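## Task

Three plates have been bumped out of their bays, and each now lies closer to its own bay than to any other bay. Return every one of them to its own bay so that it rests level between that bay's corner pieces, with its cut corner pointing to the back left. The bumped plates belong in bays 22, 41 and 43.

## Robot and tools

ROBOT. There is one arm, a FANUC CRX-5iA with six joints, carrying a Robotiq 2F-140 two-finger gripper. The fingers point along the gripper's +z axis and close along its y axis. The reported hand point (end_effector_position) sits between the pads when they are shut. Closed fingertips reach about 33 mm past that point, and fully open ones about 9 mm past it. Closing also pushes the tips roughly 24 mm further out, so leave that much room above any surface.

FRAME AND DECK. All poses are in the scene frame. Its origin is on the table top under the arm's base, +z is up, and +y is to the left when you face along +x. The base may be slightly tilted, and the printed hand position gets less accurate at long reach. Bays are named row then column, so bay 23 is row 2, column 3. Row 1 is nearest the arm and row 4 is farthest. Column 1 is on the left and column 4 on the right, and column 4 has higher floors. Only the camera images show where ware actually is.

Deck table: sealed 96-well plates in bays 11, 22, 23, 31 and 32. Sealed 384-well plates in bays 12, 21, 41 and 43. All other bays are empty. Every item starts with its cut corner to the back left.

THE ROW. Every motion command is one row of 10 plain numbers: x, y, z, qw, qx, qy, qz, position, force_limit, speed. The first three are an absolute hand position in metres, and the next four are an absolute orientation quaternion with w first, both in the scene frame. They are not offsets. The last three control the fingers and each runs from -1 to 1. For position, +1 is fully open (140 mm), the pads touch near -0.8, and -1 closes until something blocks them. For force_limit, the grip on a part up to 40 mm wide is about 14 N at -1, 60 N at 0 and 107 N at +1. For speed, the pads move about 30 mm/s at -1, 140 at 0 and 250 at +1. Repeat the intended quaternion in every row, because the reported one can drift. A row is refused if its position is over 0.6 m from the last reported one along any gripper axis. On each control step the command is also clipped to within 70 mm and 16 degrees of the measured pose.

TOOLS.
execute_actions: takes "actions", a list holding zero or one item, plus an optional "pictures" flag. An empty list just reports the state. An action is {"rows": [...], "steps": n}, with 1 to 15 rows and at most 15 steps of 1/30 s each; the default is 15. Each row lasts one step, and the last row repeats to fill the count. A wait is {"steps": n} with n up to 300, counted from the previous result, so your reply time is included. A far target may need several actions. Once the action ends, the arm only continues to the last clipped pose.
move: takes "target", one row, and an optional "speed" in m/s from 0.002 to 0.5, default 0.25; turning is capped at twice that in rad/s. The hand follows a straight path lasting 0.5 to 10 s. It does not avoid obstacles, it may lag or overshoot, and the finger values are applied at the start.
wait: takes "seconds", from 0 to 10. Nothing new is sent meanwhile.
zoom_image: takes "camera" (cam_head_left 896x504, cam_head_right 896x504, or cam_wrist 504x504) and "region" [x0, y0, x1, y1] in image pixels, measured from the top-left and no larger than 504 by 504.
read_manual: takes "section" (only "licences"). It returns licence text and does not move anything.
finished_scene: takes "scene" (1 or 2). Replying with no tool call ends all remaining scenes.

RESULTS. The state line gives the hand pose. object_status means: 0 moving, 1 blocked while opening, 2 blocked while closing (a real grip), 3 reached the request or pads met (a thin item may still be held). After a grip, check for a 2. position_measured is in counts, with 3 fully open and 230 pads touching. Fingers that were stopped stay put until position changes by at least 0.01. To squeeze harder, raise force_limit and also nudge position, for example from -1 to -0.98. HELD marks steps where the clearance check withheld all or part of your row, and "pose unreachable" means that check altered or blocked the command. A "Hand target" line shows where the controller is currently heading. A move result adds a "move:" line giving its ending: done, off_target, moving, held (the last step was blocked) or fault. It also gives the remaining distance to the target and any limits that acted. limits=paced means the pose was clipped. limits=held means some steps were blocked, after which the arm may move much faster than asked. Results with pictures list any camera whose calibration has changed.

HAZARDS. A joint torque at its load limit (145 N m for the three large joints, 36.4 N m for the wrist joints, counting held weight), or an external force of 150 N, stops the arm for 10 s and drops the rest of the call. The arm is stiff, so aiming even slightly past a firm contact, or touching at speed, can fault it. Holding a load heats the motors, including while you think. Heed any MOTOR HOT warning, because overheating sets the brakes. Held parts may be yanked briefly now and then, so grip firmly. Never drop, slam or push items off the table. A plate that stays in place only because the gripper holds it does not count. Open the fingers and move the hand away before ending a scene. Time spent, including reply time and fault stops, lowers the result, and smooth, low-effort motion helps slightly.

Each tool is called as name(argument=value, ...), one argument or row to a line, values as JSON.

## Session

execute_actions(
  actions=[],
)

Scene clock: 0.00 s of 9600.00 s.
end_effector_position=(+0.5480, -0.0888, +0.4165) position_measured=3 object_status=3 end_effector_quat_wxyz=(-0.324, +0.893, -0.031, -0.311)
Joint positions: [ 0.266  0.132  0.218  0.    -1.656  1.307]
Joint velocities: [ 0.001  0.     0.     0.001 -0.001  0.   ]
Hand target: +0.548, -0.089, +0.417; -0.324, +0.893, -0.031, -0.311

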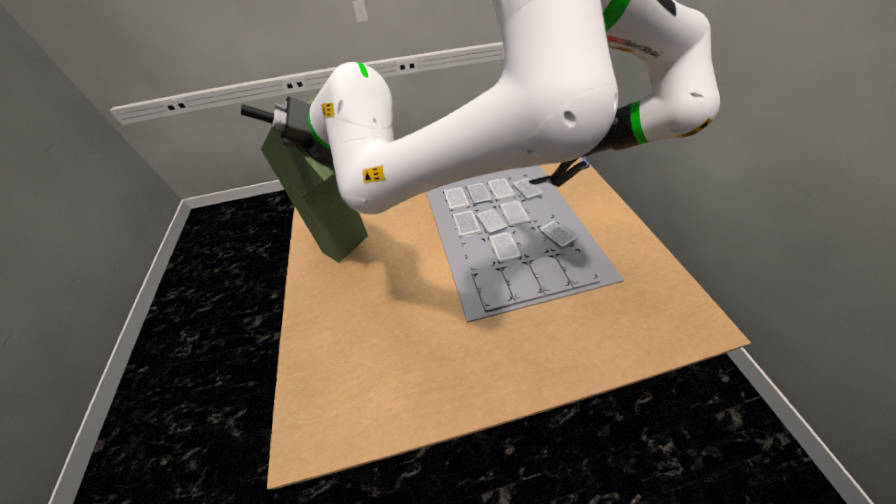

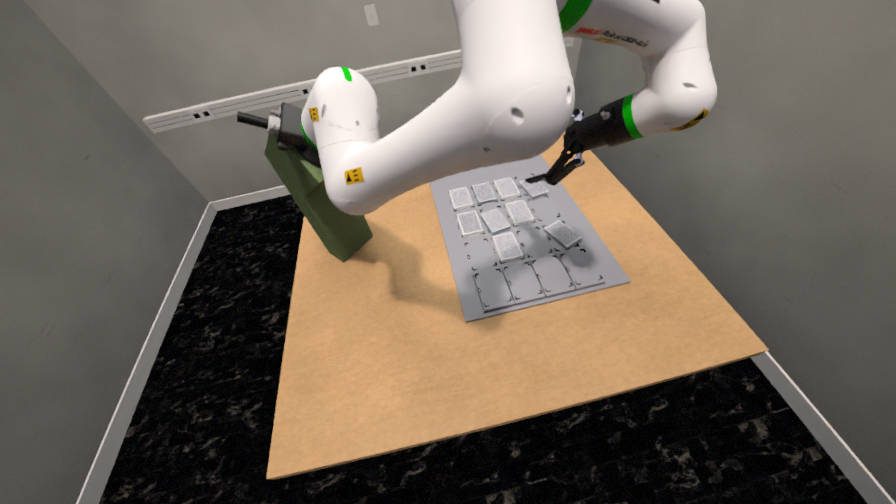

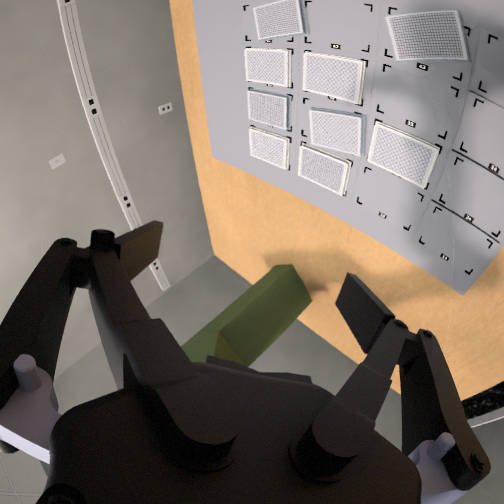

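zoom_image(
  camera="cam_head_left",
  region=[410, 160, 650, 330],
)

zoom_image(
  camera="cam_wrist",
  region=[190, 0, 504, 300],
)

Region (410, 160, 650, 330) of cam_head_left's 896x504 image, scaled by 2.100, with more detail than that image has; it fills the top 357 rows of this view, and the rest is white.

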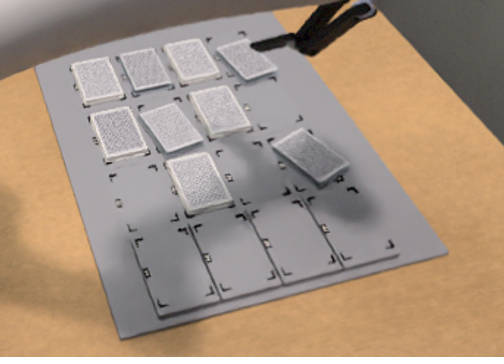

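Region (190, 0, 504, 300) of cam_wrist's 504x504 image, scaled by 1.605, with more detail than that image has; it fills the top 482 rows of this view, and the rest is white.

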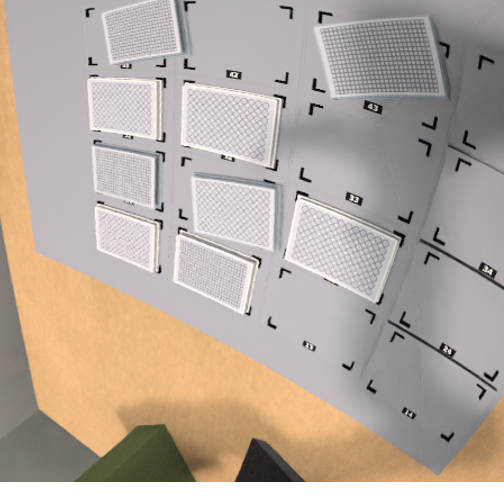

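move(
  target=[0.42, 0.06, 0.33, 0, 1, 0, 0, 1, 0, 0],
  speed=0.25,
)

Scene clock: 6.93 s of 9600.00 s.
end_effector_position=(+0.4195, +0.0602, +0.3301) position_measured=3 object_status=3 end_effector_quat_wxyz=(-0.001, +1.000, +0.001, -0.000)
Joint positions: [ 0.877  0.087 -0.976  1.166 -1.054 -0.14 ]
Joint velocities: [-0.002  0.002 -0.001  0.002 -0.    -0.004]
Hand target: +0.419, +0.060, +0.330; -0.001, +1.000, +0.001, -0.000
Off the commanded pose: 0.001 m, 0 deg.
After step 90, 1.57 s passed at rest.
move: done
camera_calibration (this result's frames):
cam_wrist: T_world_to_cam=[[0.264741, -0.964123, -0.019443, -0.0433931], [-0.929339, -0.260467, 0.261698, 0.33159], [-0.257374, -0.0512131, -0.964954, 0.601234], [0, 0, 0, 1]] pos_world=[0.474389, 0.0753231, 0.492543]

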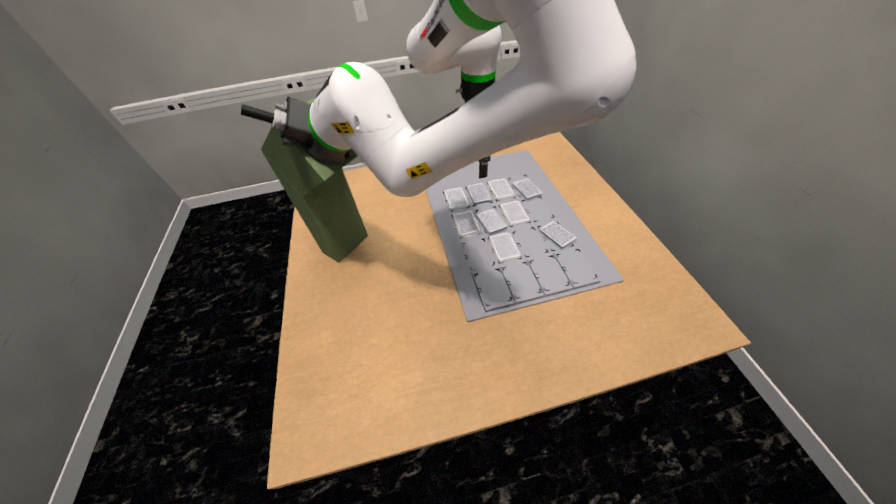

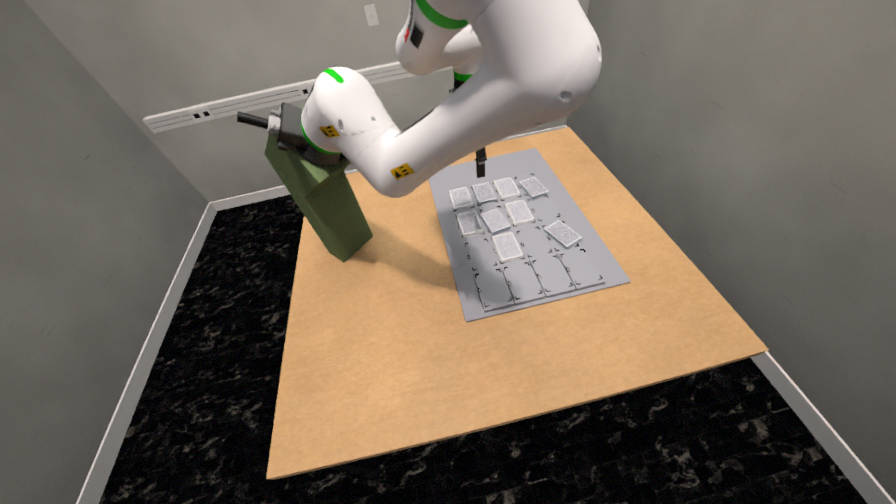

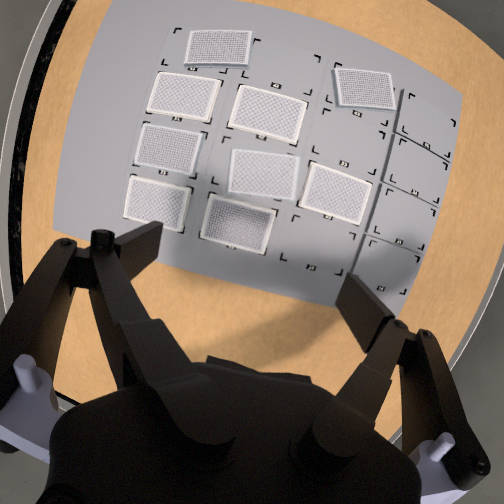

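zoom_image(
  camera="cam_wrist",
  region=[190, 70, 390, 270],
)

zoom_image(
  camera="cam_wrist",
  region=[130, 10, 430, 160],
)

Region (190, 70, 390, 270) of cam_wrist's 504x504 image, scaled by 2.520, with more detail than that image has.

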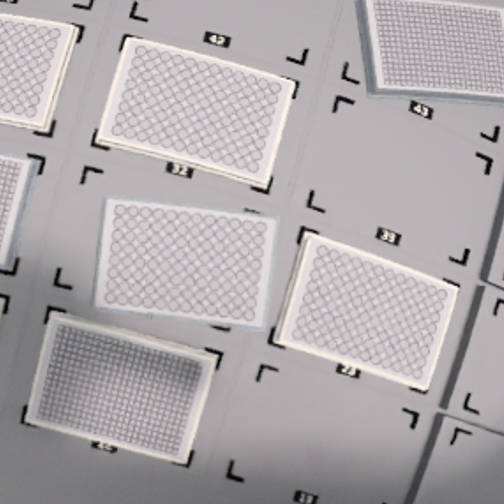

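Region (130, 10, 430, 160) of cam_wrist's 504x504 image, scaled by 1.680, with more detail than that image has.

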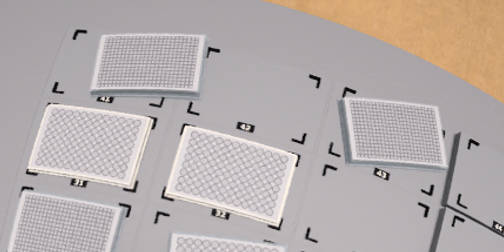

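move(
  target=[0.4925, 0.063, 0.13, 0, 0.6494, 0.7604, 0, 0.4, 0, 0],
  speed=0.3,
)

Scene clock: 21.47 s of 9600.00 s.
end_effector_position=(+0.4928, +0.0635, +0.1305) position_measured=78 object_status=3 end_effector_quat_wxyz=(-0.000, +0.649, +0.760, -0.000)
Joint positions: [ 0.253  0.476 -0.727  1.822 -0.786  1.446]
Joint velocities: [ 0.    -0.     0.    -0.003  0.001  0.003]
Hand target: +0.493, +0.064, +0.131; -0.000, +0.649, +0.760, -0.000
Off the commanded pose: 0.001 m, 0 deg.
After step 90, 8.23 s passed at rest.
move: done
camera_calibration (this result's frames):
cam_wrist: T_world_to_cam=[[0.911323, 0.411332, -0.0171834, -0.469775], [0.401177, -0.877904, 0.261422, -0.163601], [0.0924461, -0.245134, -0.965072, 0.267616], [0, 0, 0, 1]] pos_world=[0.469009, 0.11521, 0.292966]

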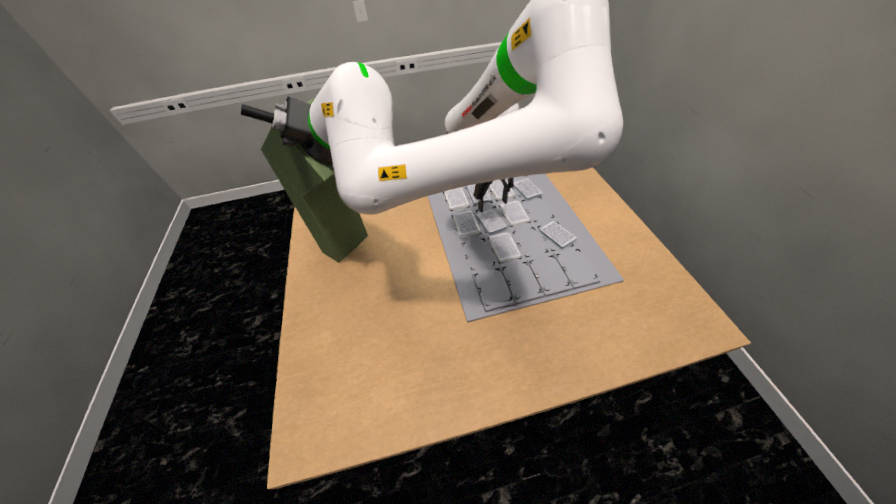

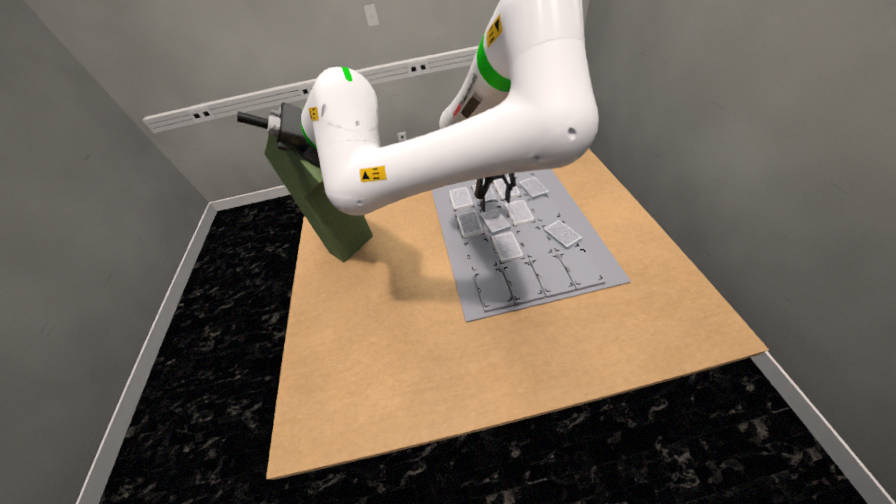

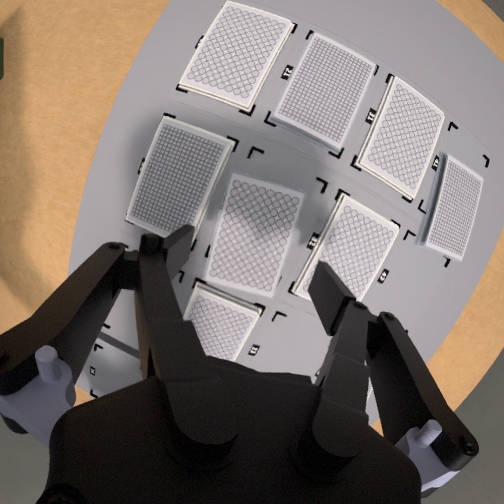

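zoom_image(
  camera="cam_wrist",
  region=[170, 130, 370, 330],
)

Region (170, 130, 370, 330) of cam_wrist's 504x504 image, scaled by 2.520, with more detail than that image has.

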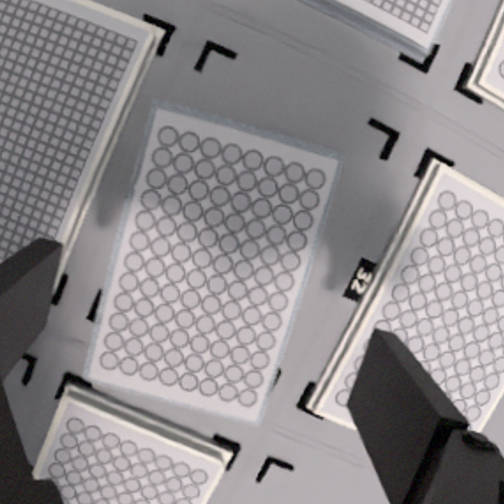

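move(
  target=[0.4926, 0.0636, 0.065, 0, 0.6494, 0.7604, 0, 0.4, 0, 0],
  speed=0.1,
)

zoom_image(
  camera="cam_wrist",
  region=[130, 90, 400, 360],
)

Scene clock: 25.63 s of 9600.00 s.
end_effector_position=(+0.4928, +0.0637, +0.0651) position_measured=78 object_status=3 end_effector_quat_wxyz=(-0.000, +0.649, +0.760, -0.000)
Joint positions: [ 0.116  0.604 -0.635  2.003 -0.754  1.374]
Joint velocities: [-0.001  0.     0.001  0.002 -0.001 -0.001]
Hand target: +0.493, +0.064, +0.065; -0.000, +0.649, +0.760, -0.000
Off the commanded pose: 0.000 m, 0 deg.
After step 90, 0.17 s passed at rest.
move: done
camera_calibration (this result's frames):
cam_wrist: T_world_to_cam=[[0.911289, 0.411419, -0.0169129, -0.470995], [0.401185, -0.87787, 0.261524, -0.146318], [0.0927487, -0.245109, -0.965049, 0.204402], [0, 0, 0, 1]] pos_world=[0.468955, 0.115429, 0.227558]

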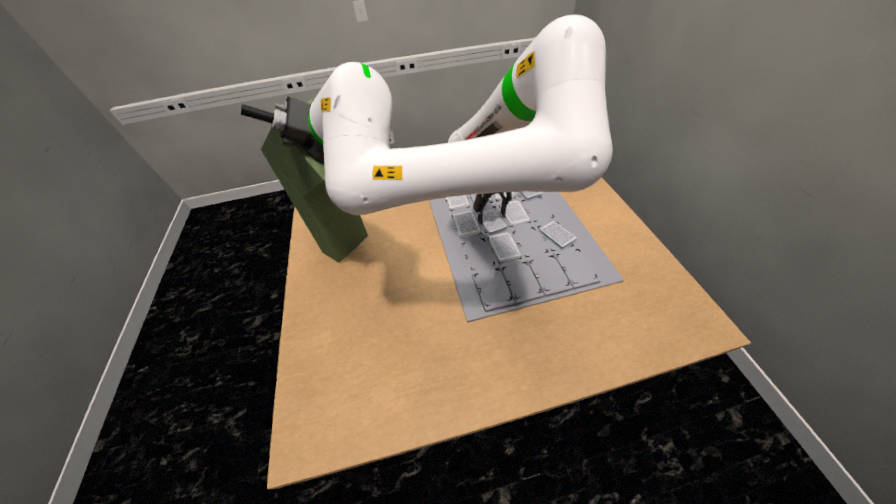

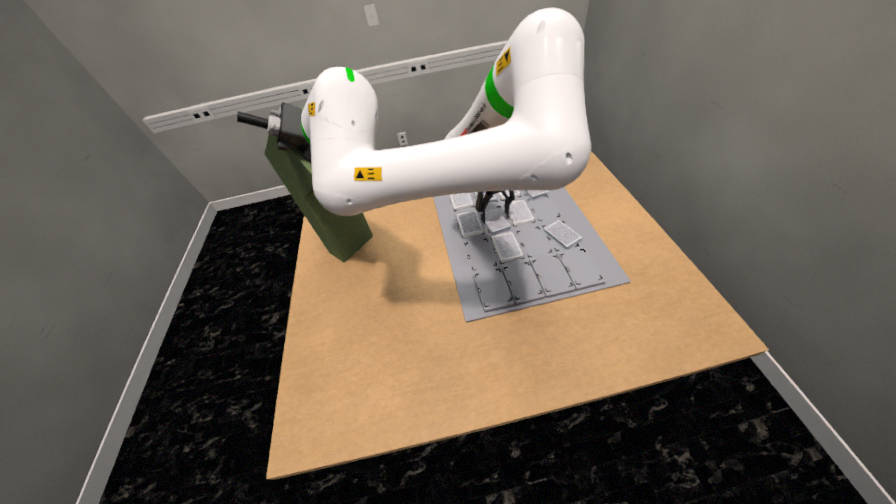

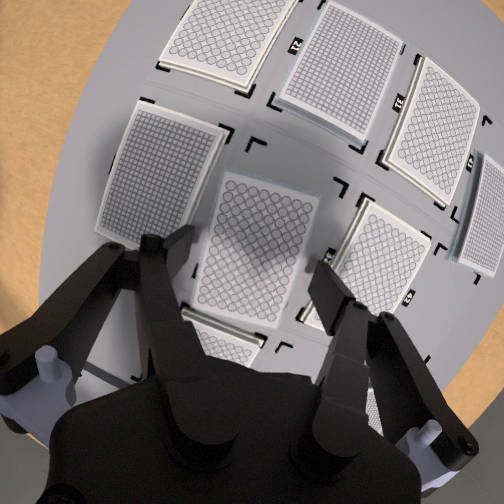

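Region (130, 90, 400, 360) of cam_wrist's 504x504 image, scaled by 1.867, with more detail than that image has.

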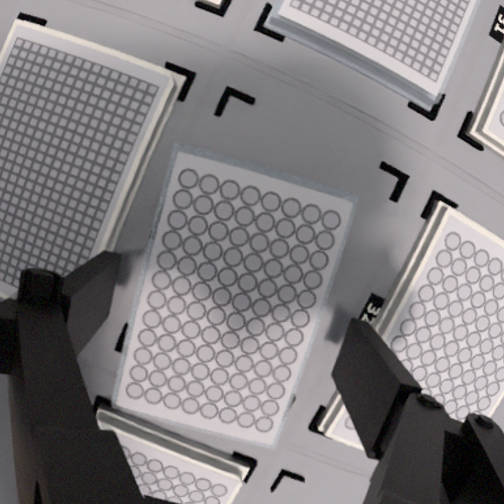

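zoom_image(
  camera="cam_wrist",
  region=[170, 240, 330, 350],
)

zoom_image(
  camera="cam_head_right",
  region=[450, 180, 550, 270],
)

Region (170, 240, 330, 350) of cam_wrist's 504x504 image, scaled by 3.150, with more detail than that image has; it fills the top 346 rows of this view, and the rest is white.

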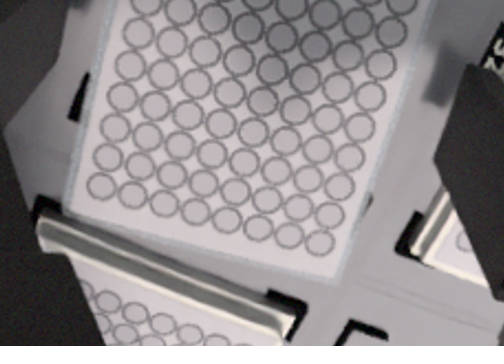

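Region (450, 180, 550, 270) of cam_head_right's 896x504 image, scaled by 5.040, with more detail than that image has; it fills the top 454 rows of this view, and the rest is white.

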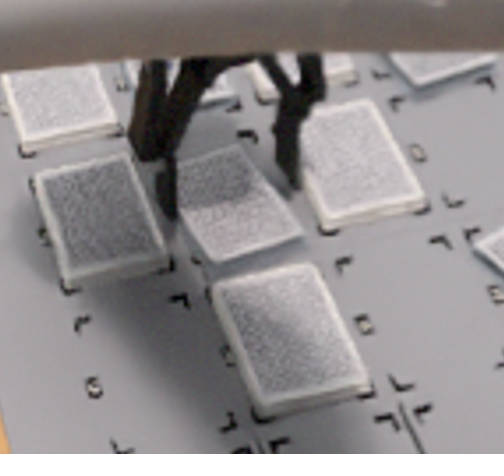

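move(
  target=[0.4923, 0.0620, 0.041, 0, 0.6494, 0.7604, 0, 0.4, 0, 0],
  speed=0.05,
)

zoom_image(
  camera="cam_wrist",
  region=[130, 90, 400, 360],
)

Scene clock: 30.40 s of 9600.00 s.
end_effector_position=(+0.4924, +0.0620, +0.0410) position_measured=78 object_status=3 end_effector_quat_wxyz=(-0.000, +0.649, +0.760, -0.000)
Joint positions: [ 0.069  0.649 -0.597  2.061 -0.743  1.355]
Joint velocities: [-0.002 -0.001  0.     0.002 -0.    -0.   ]
Hand target: +0.492, +0.062, +0.041; -0.000, +0.649, +0.760, -0.000
Off the commanded pose: 0.000 m, 0 deg.
After step 90, 0.97 s passed at rest.
move: done
camera_calibration (this result's frames):
cam_wrist: T_world_to_cam=[[0.911289, 0.411424, -0.0168216, -0.470365], [0.401163, -0.877868, 0.261564, -0.141337], [0.0928463, -0.245108, -0.96504, 0.180753], [0, 0, 0, 1]] pos_world=[0.468555, 0.113748, 0.20349]

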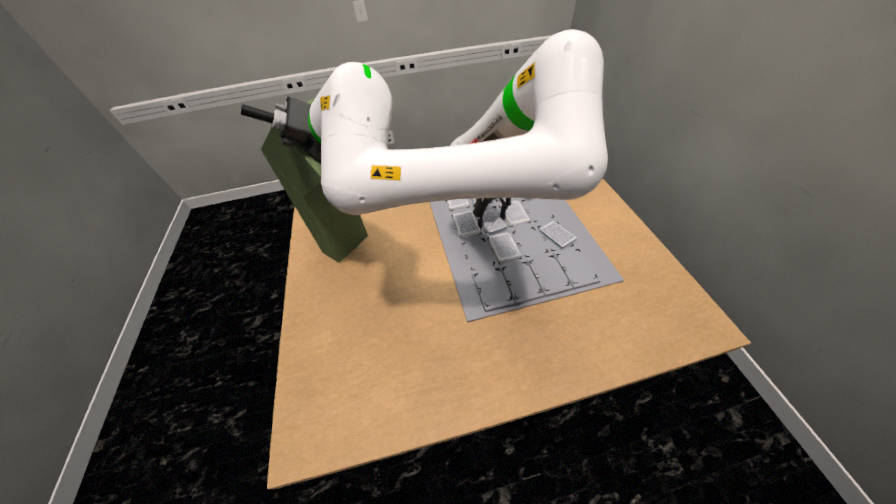

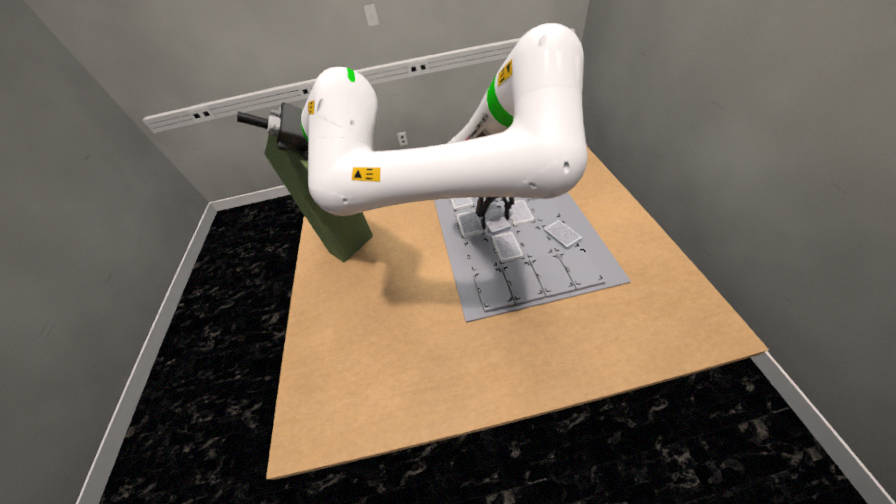

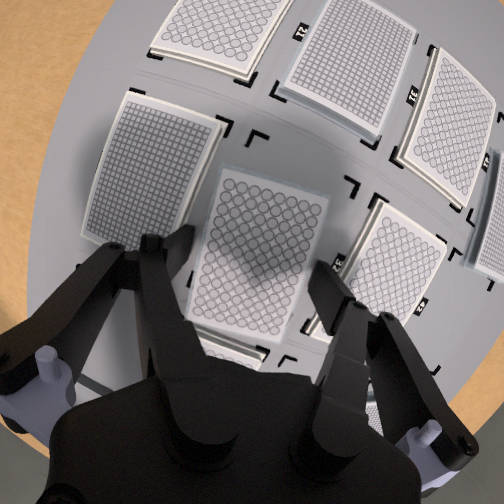

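Region (130, 90, 400, 360) of cam_wrist's 504x504 image, scaled by 1.867, with more detail than that image has.

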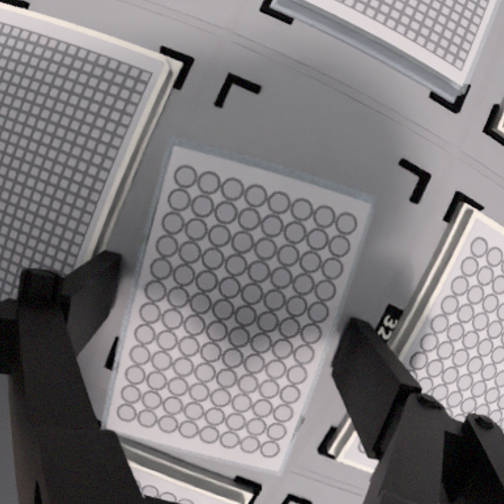

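move(
  target=[0.4923, 0.0620, 0.0395, 0, 0.6494, 0.7604, 0, -1, 0.2, -0.6],
  speed=0.03,
)

zoom_image(
  camera="cam_wrist",
  region=[130, 90, 400, 360],
)

Scene clock: 31.63 s of 9600.00 s.
end_effector_position=(+0.4923, +0.0620, +0.0395) position_measured=107 object_status=2 end_effector_quat_wxyz=(+0.000, +0.649, +0.760, +0.000)
Joint positions: [ 0.067  0.652 -0.595  2.065 -0.743  1.354]
Joint velocities: [ 0.    -0.001  0.     0.    -0.001 -0.   ]
Hand target: +0.492, +0.062, +0.040; -0.000, +0.649, +0.760, -0.000
Off the commanded pose: 0.000 m, 0 deg.
move: done
camera_calibration (this result's frames):
cam_wrist: T_world_to_cam=[[0.911286, 0.411433, -0.0167632, -0.470325], [0.401156, -0.877865, 0.261585, -0.140958], [0.0929088, -0.245103, -0.965035, 0.179254], [0, 0, 0, 1]] pos_world=[0.468493, 0.113701, 0.201975]

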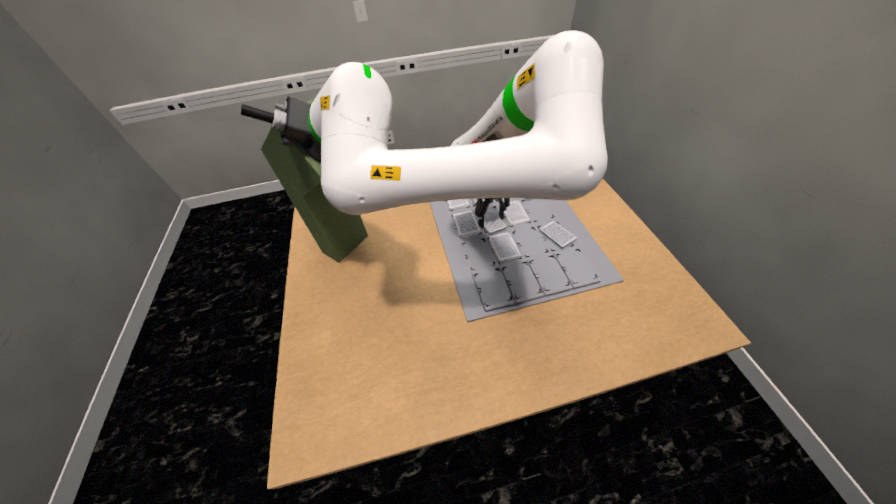

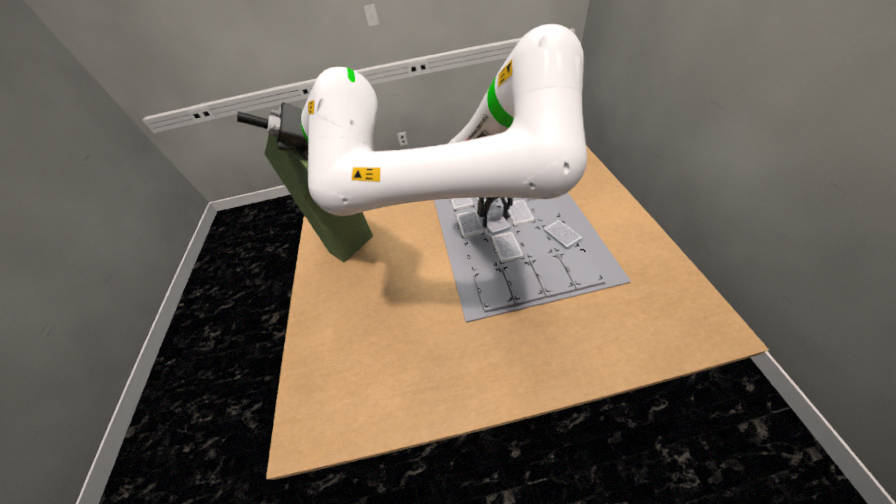

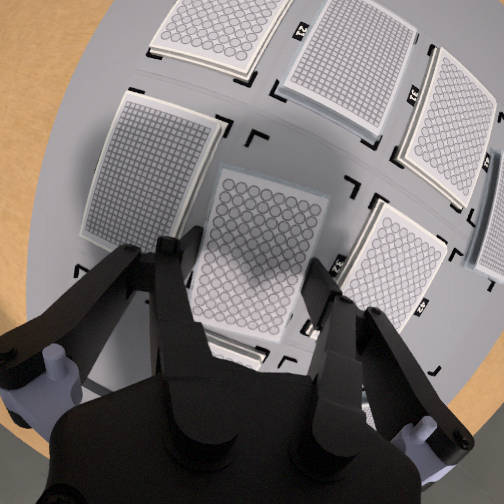

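Region (130, 90, 400, 360) of cam_wrist's 504x504 image, scaled by 1.867, with more detail than that image has.

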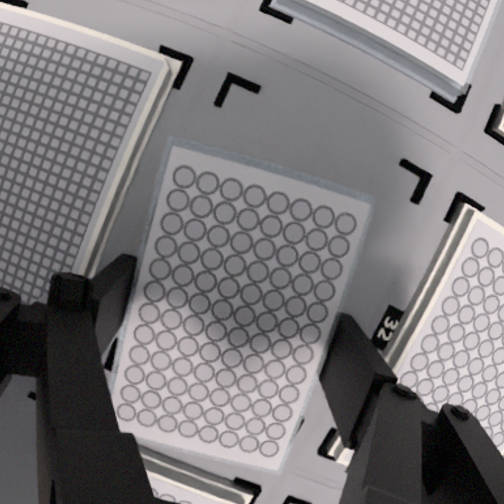

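zoom_image(
  camera="cam_wrist",
  region=[200, 100, 400, 240],
)

Region (200, 100, 400, 240) of cam_wrist's 504x504 image, scaled by 2.520, with more detail than that image has; it fills the top 353 rows of this view, and the rest is white.

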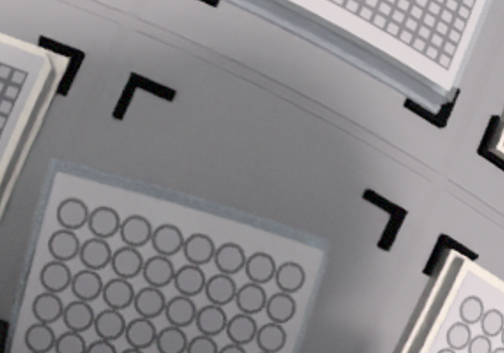

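move(
  target=[0.4923, 0.0620, 0.056, 0, 0.6494, 0.7604, 0, -1, 0.2, -0.6],
  speed=0.06,
)

move(
  target=[0.4974, 0.0830, 0.054, 0, 0.7046, 0.7096, 0, -1, 0.2, -0.6],
  speed=0.08,
)

zoom_image(
  camera="cam_wrist",
  region=[130, 90, 400, 360],
)

Scene clock: 36.17 s of 9600.00 s.
end_effector_position=(+0.4922, +0.0620, +0.0560) position_measured=107 object_status=2 end_effector_quat_wxyz=(+0.000, +0.649, +0.760, +0.000)
Joint positions: [ 0.095  0.619 -0.623  2.029 -0.749  1.366]
Joint velocities: [ 0.001 -0.001  0.     0.    -0.002  0.   ]
Hand target: +0.492, +0.062, +0.056; +0.000, +0.649, +0.760, +0.000
Off the commanded pose: 0.000 m, 0 deg.
After step 90, 0.80 s passed at rest.
move: done
camera_calibration (this result's frames):
cam_wrist: T_world_to_cam=[[0.911287, 0.411429, -0.016779, -0.469972], [0.401157, -0.877867, 0.261577, -0.145253], [0.0928907, -0.245103, -0.965037, 0.195125], [0, 0, 0, 1]] pos_world=[0.468423, 0.113673, 0.218412]

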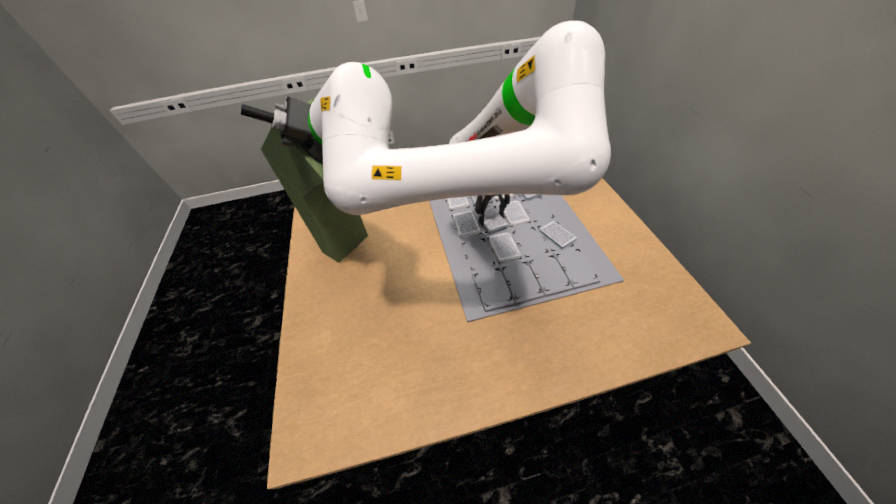

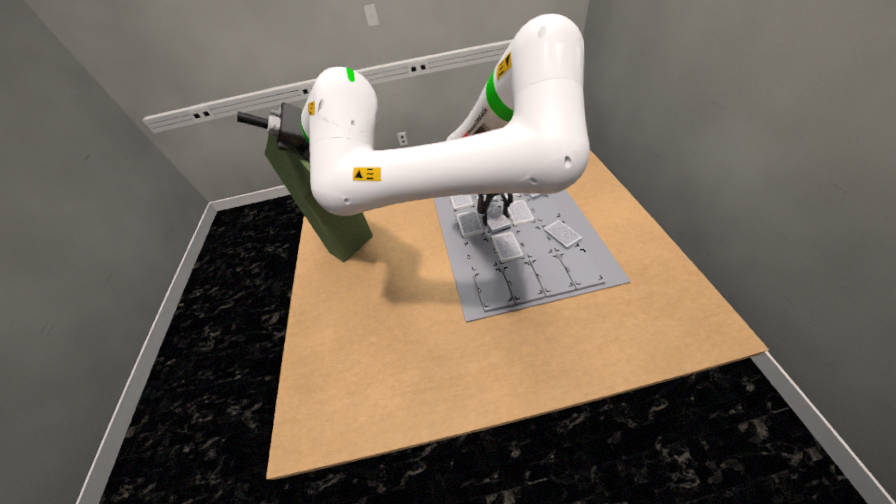

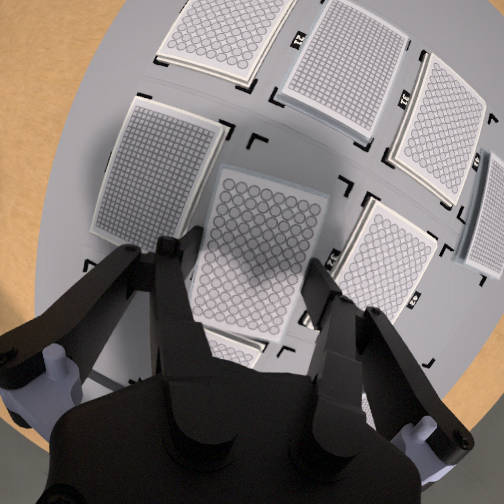

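Scene clock: 37.40 s of 9600.00 s.
end_effector_position=(+0.4974, +0.0830, +0.0540) position_measured=107 object_status=2 end_effector_quat_wxyz=(+0.000, +0.705, +0.710, -0.000)
Joint positions: [ 0.136  0.659 -0.59   1.991 -0.764  1.214]
Joint velocities: [ 0.     0.    -0.    -0.     0.002 -0.002]
Hand target: +0.497, +0.083, +0.054; +0.000, +0.705, +0.710, -0.000
Off the commanded pose: 0.000 m, 0 deg.
move: done
camera_calibration (this result's frames):
cam_wrist: T_world_to_cam=[[0.96254, 0.27062, -0.0167997, -0.497135], [0.265463, -0.927958, 0.261578, -0.0567321], [0.0551988, -0.256239, -0.965036, 0.217605], [0, 0, 0, 1]] pos_world=[0.481561, 0.137649, 0.216485]

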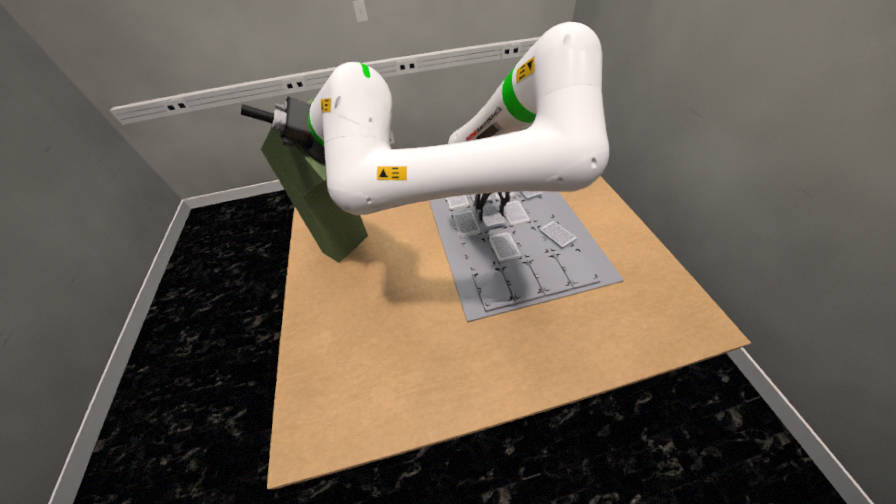

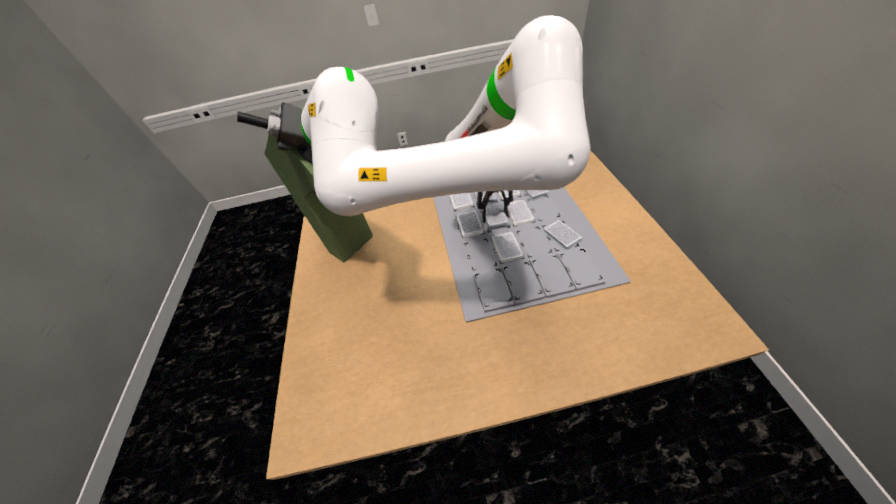

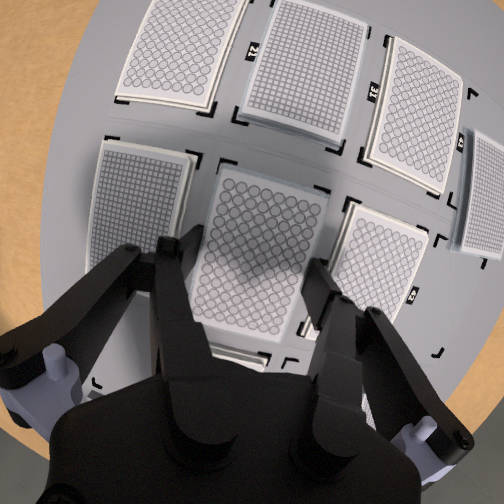

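Region (130, 90, 400, 360) of cam_wrist's 504x504 image, scaled by 1.867, with more detail than that image has.

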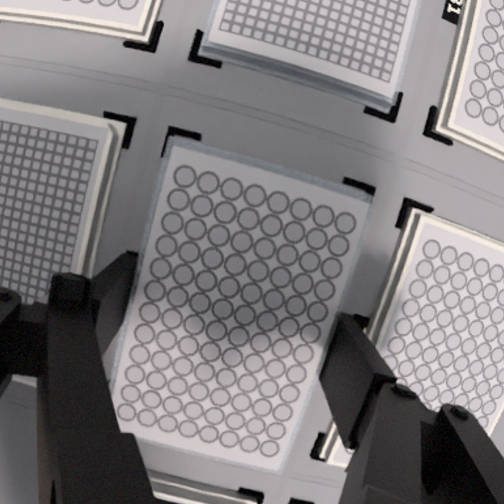

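move(
  target=[0.4974, 0.0823, 0.045, -0.0104, 0.7045, 0.7095, 0.0105, -1, 0.2, -0.6],
  speed=0.04,
)

zoom_image(
  camera="cam_wrist",
  region=[180, 130, 380, 240],
)

zoom_image(
  camera="cam_head_right",
  region=[455, 185, 545, 255],
)

Scene clock: 40.33 s of 9600.00 s.
end_effector_position=(+0.4974, +0.0823, +0.0451) position_measured=107 object_status=2 end_effector_quat_wxyz=(-0.010, +0.705, +0.710, +0.010)
Joint positions: [ 0.095  0.658 -0.583  2.044 -0.721  1.205]
Joint velocities: [-0.003 -0.004  0.     0.004  0.004 -0.002]
Hand target: +0.497, +0.082, +0.045; -0.010, +0.705, +0.710, +0.010
Off the commanded pose: 0.000 m, 0 deg.
move: done
camera_calibration (this result's frames):
cam_wrist: T_world_to_cam=[[0.962547, 0.27097, -0.00884271, -0.497527], [0.265443, -0.935274, 0.2341, -0.0531173], [0.0551636, -0.227679, -0.972172, 0.206766], [0, 0, 0, 1]] pos_world=[0.481586, 0.132212, 0.209048]

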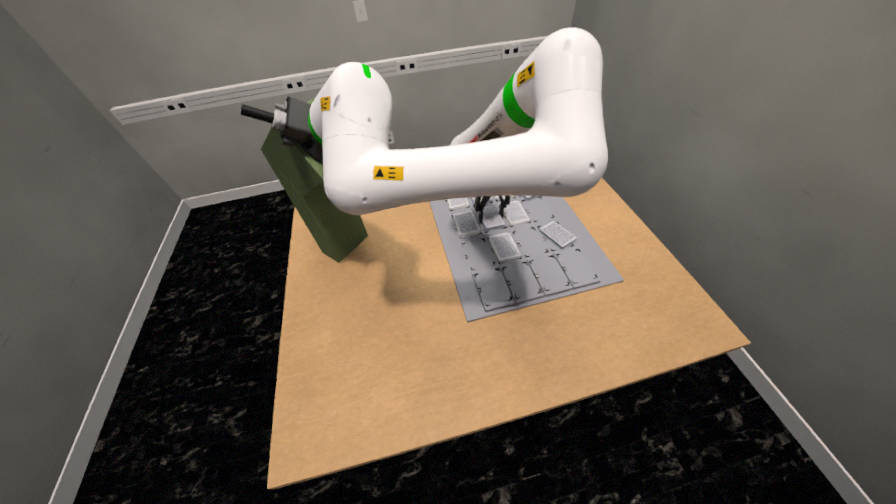

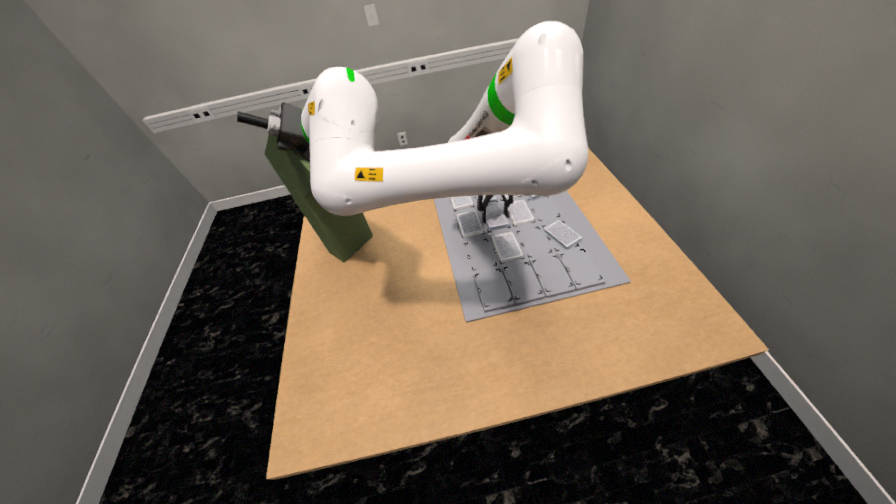

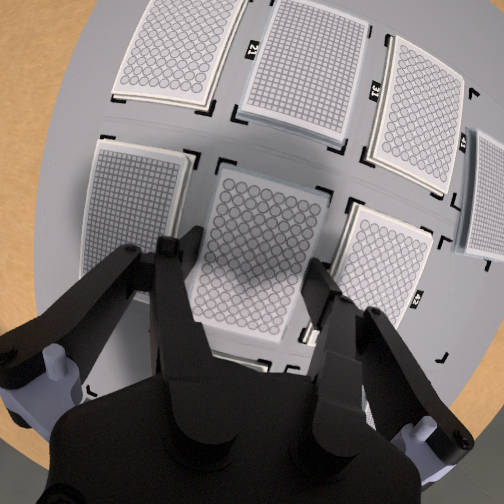

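Region (180, 130, 380, 240) of cam_wrist's 504x504 image, scaled by 2.520, with more detail than that image has; it fills the top 277 rows of this view, and the rest is white.

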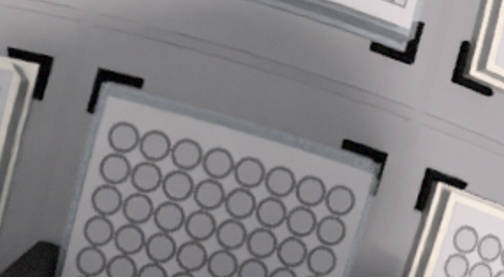

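Region (455, 185, 545, 255) of cam_head_right's 896x504 image, scaled by 5.600, with more detail than that image has.

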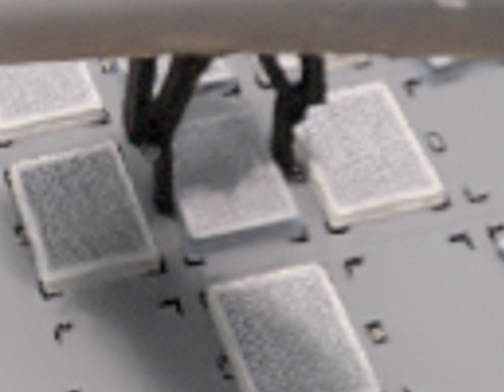

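zoom_image(
  camera="cam_wrist",
  region=[205, 150, 255, 190],
)

zoom_image(
  camera="cam_wrist",
  region=[300, 175, 350, 215],
)

Region (205, 150, 255, 190) of cam_wrist's 504x504 image, scaled by 10.080, with more detail than that image has; it fills the top 403 rows of this view, and the rest is white.

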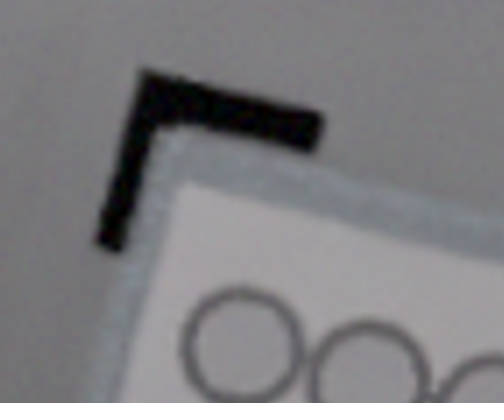

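Region (300, 175, 350, 215) of cam_wrist's 504x504 image, scaled by 10.080, with more detail than that image has; it fills the top 403 rows of this view, and the rest is white.

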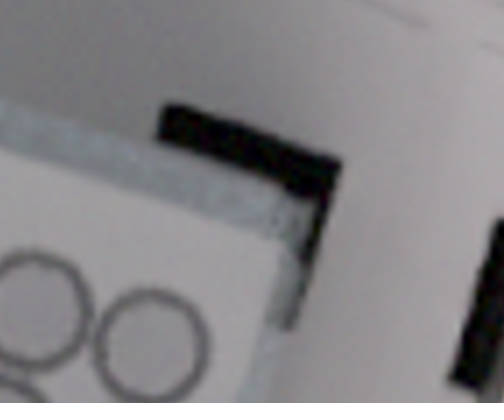

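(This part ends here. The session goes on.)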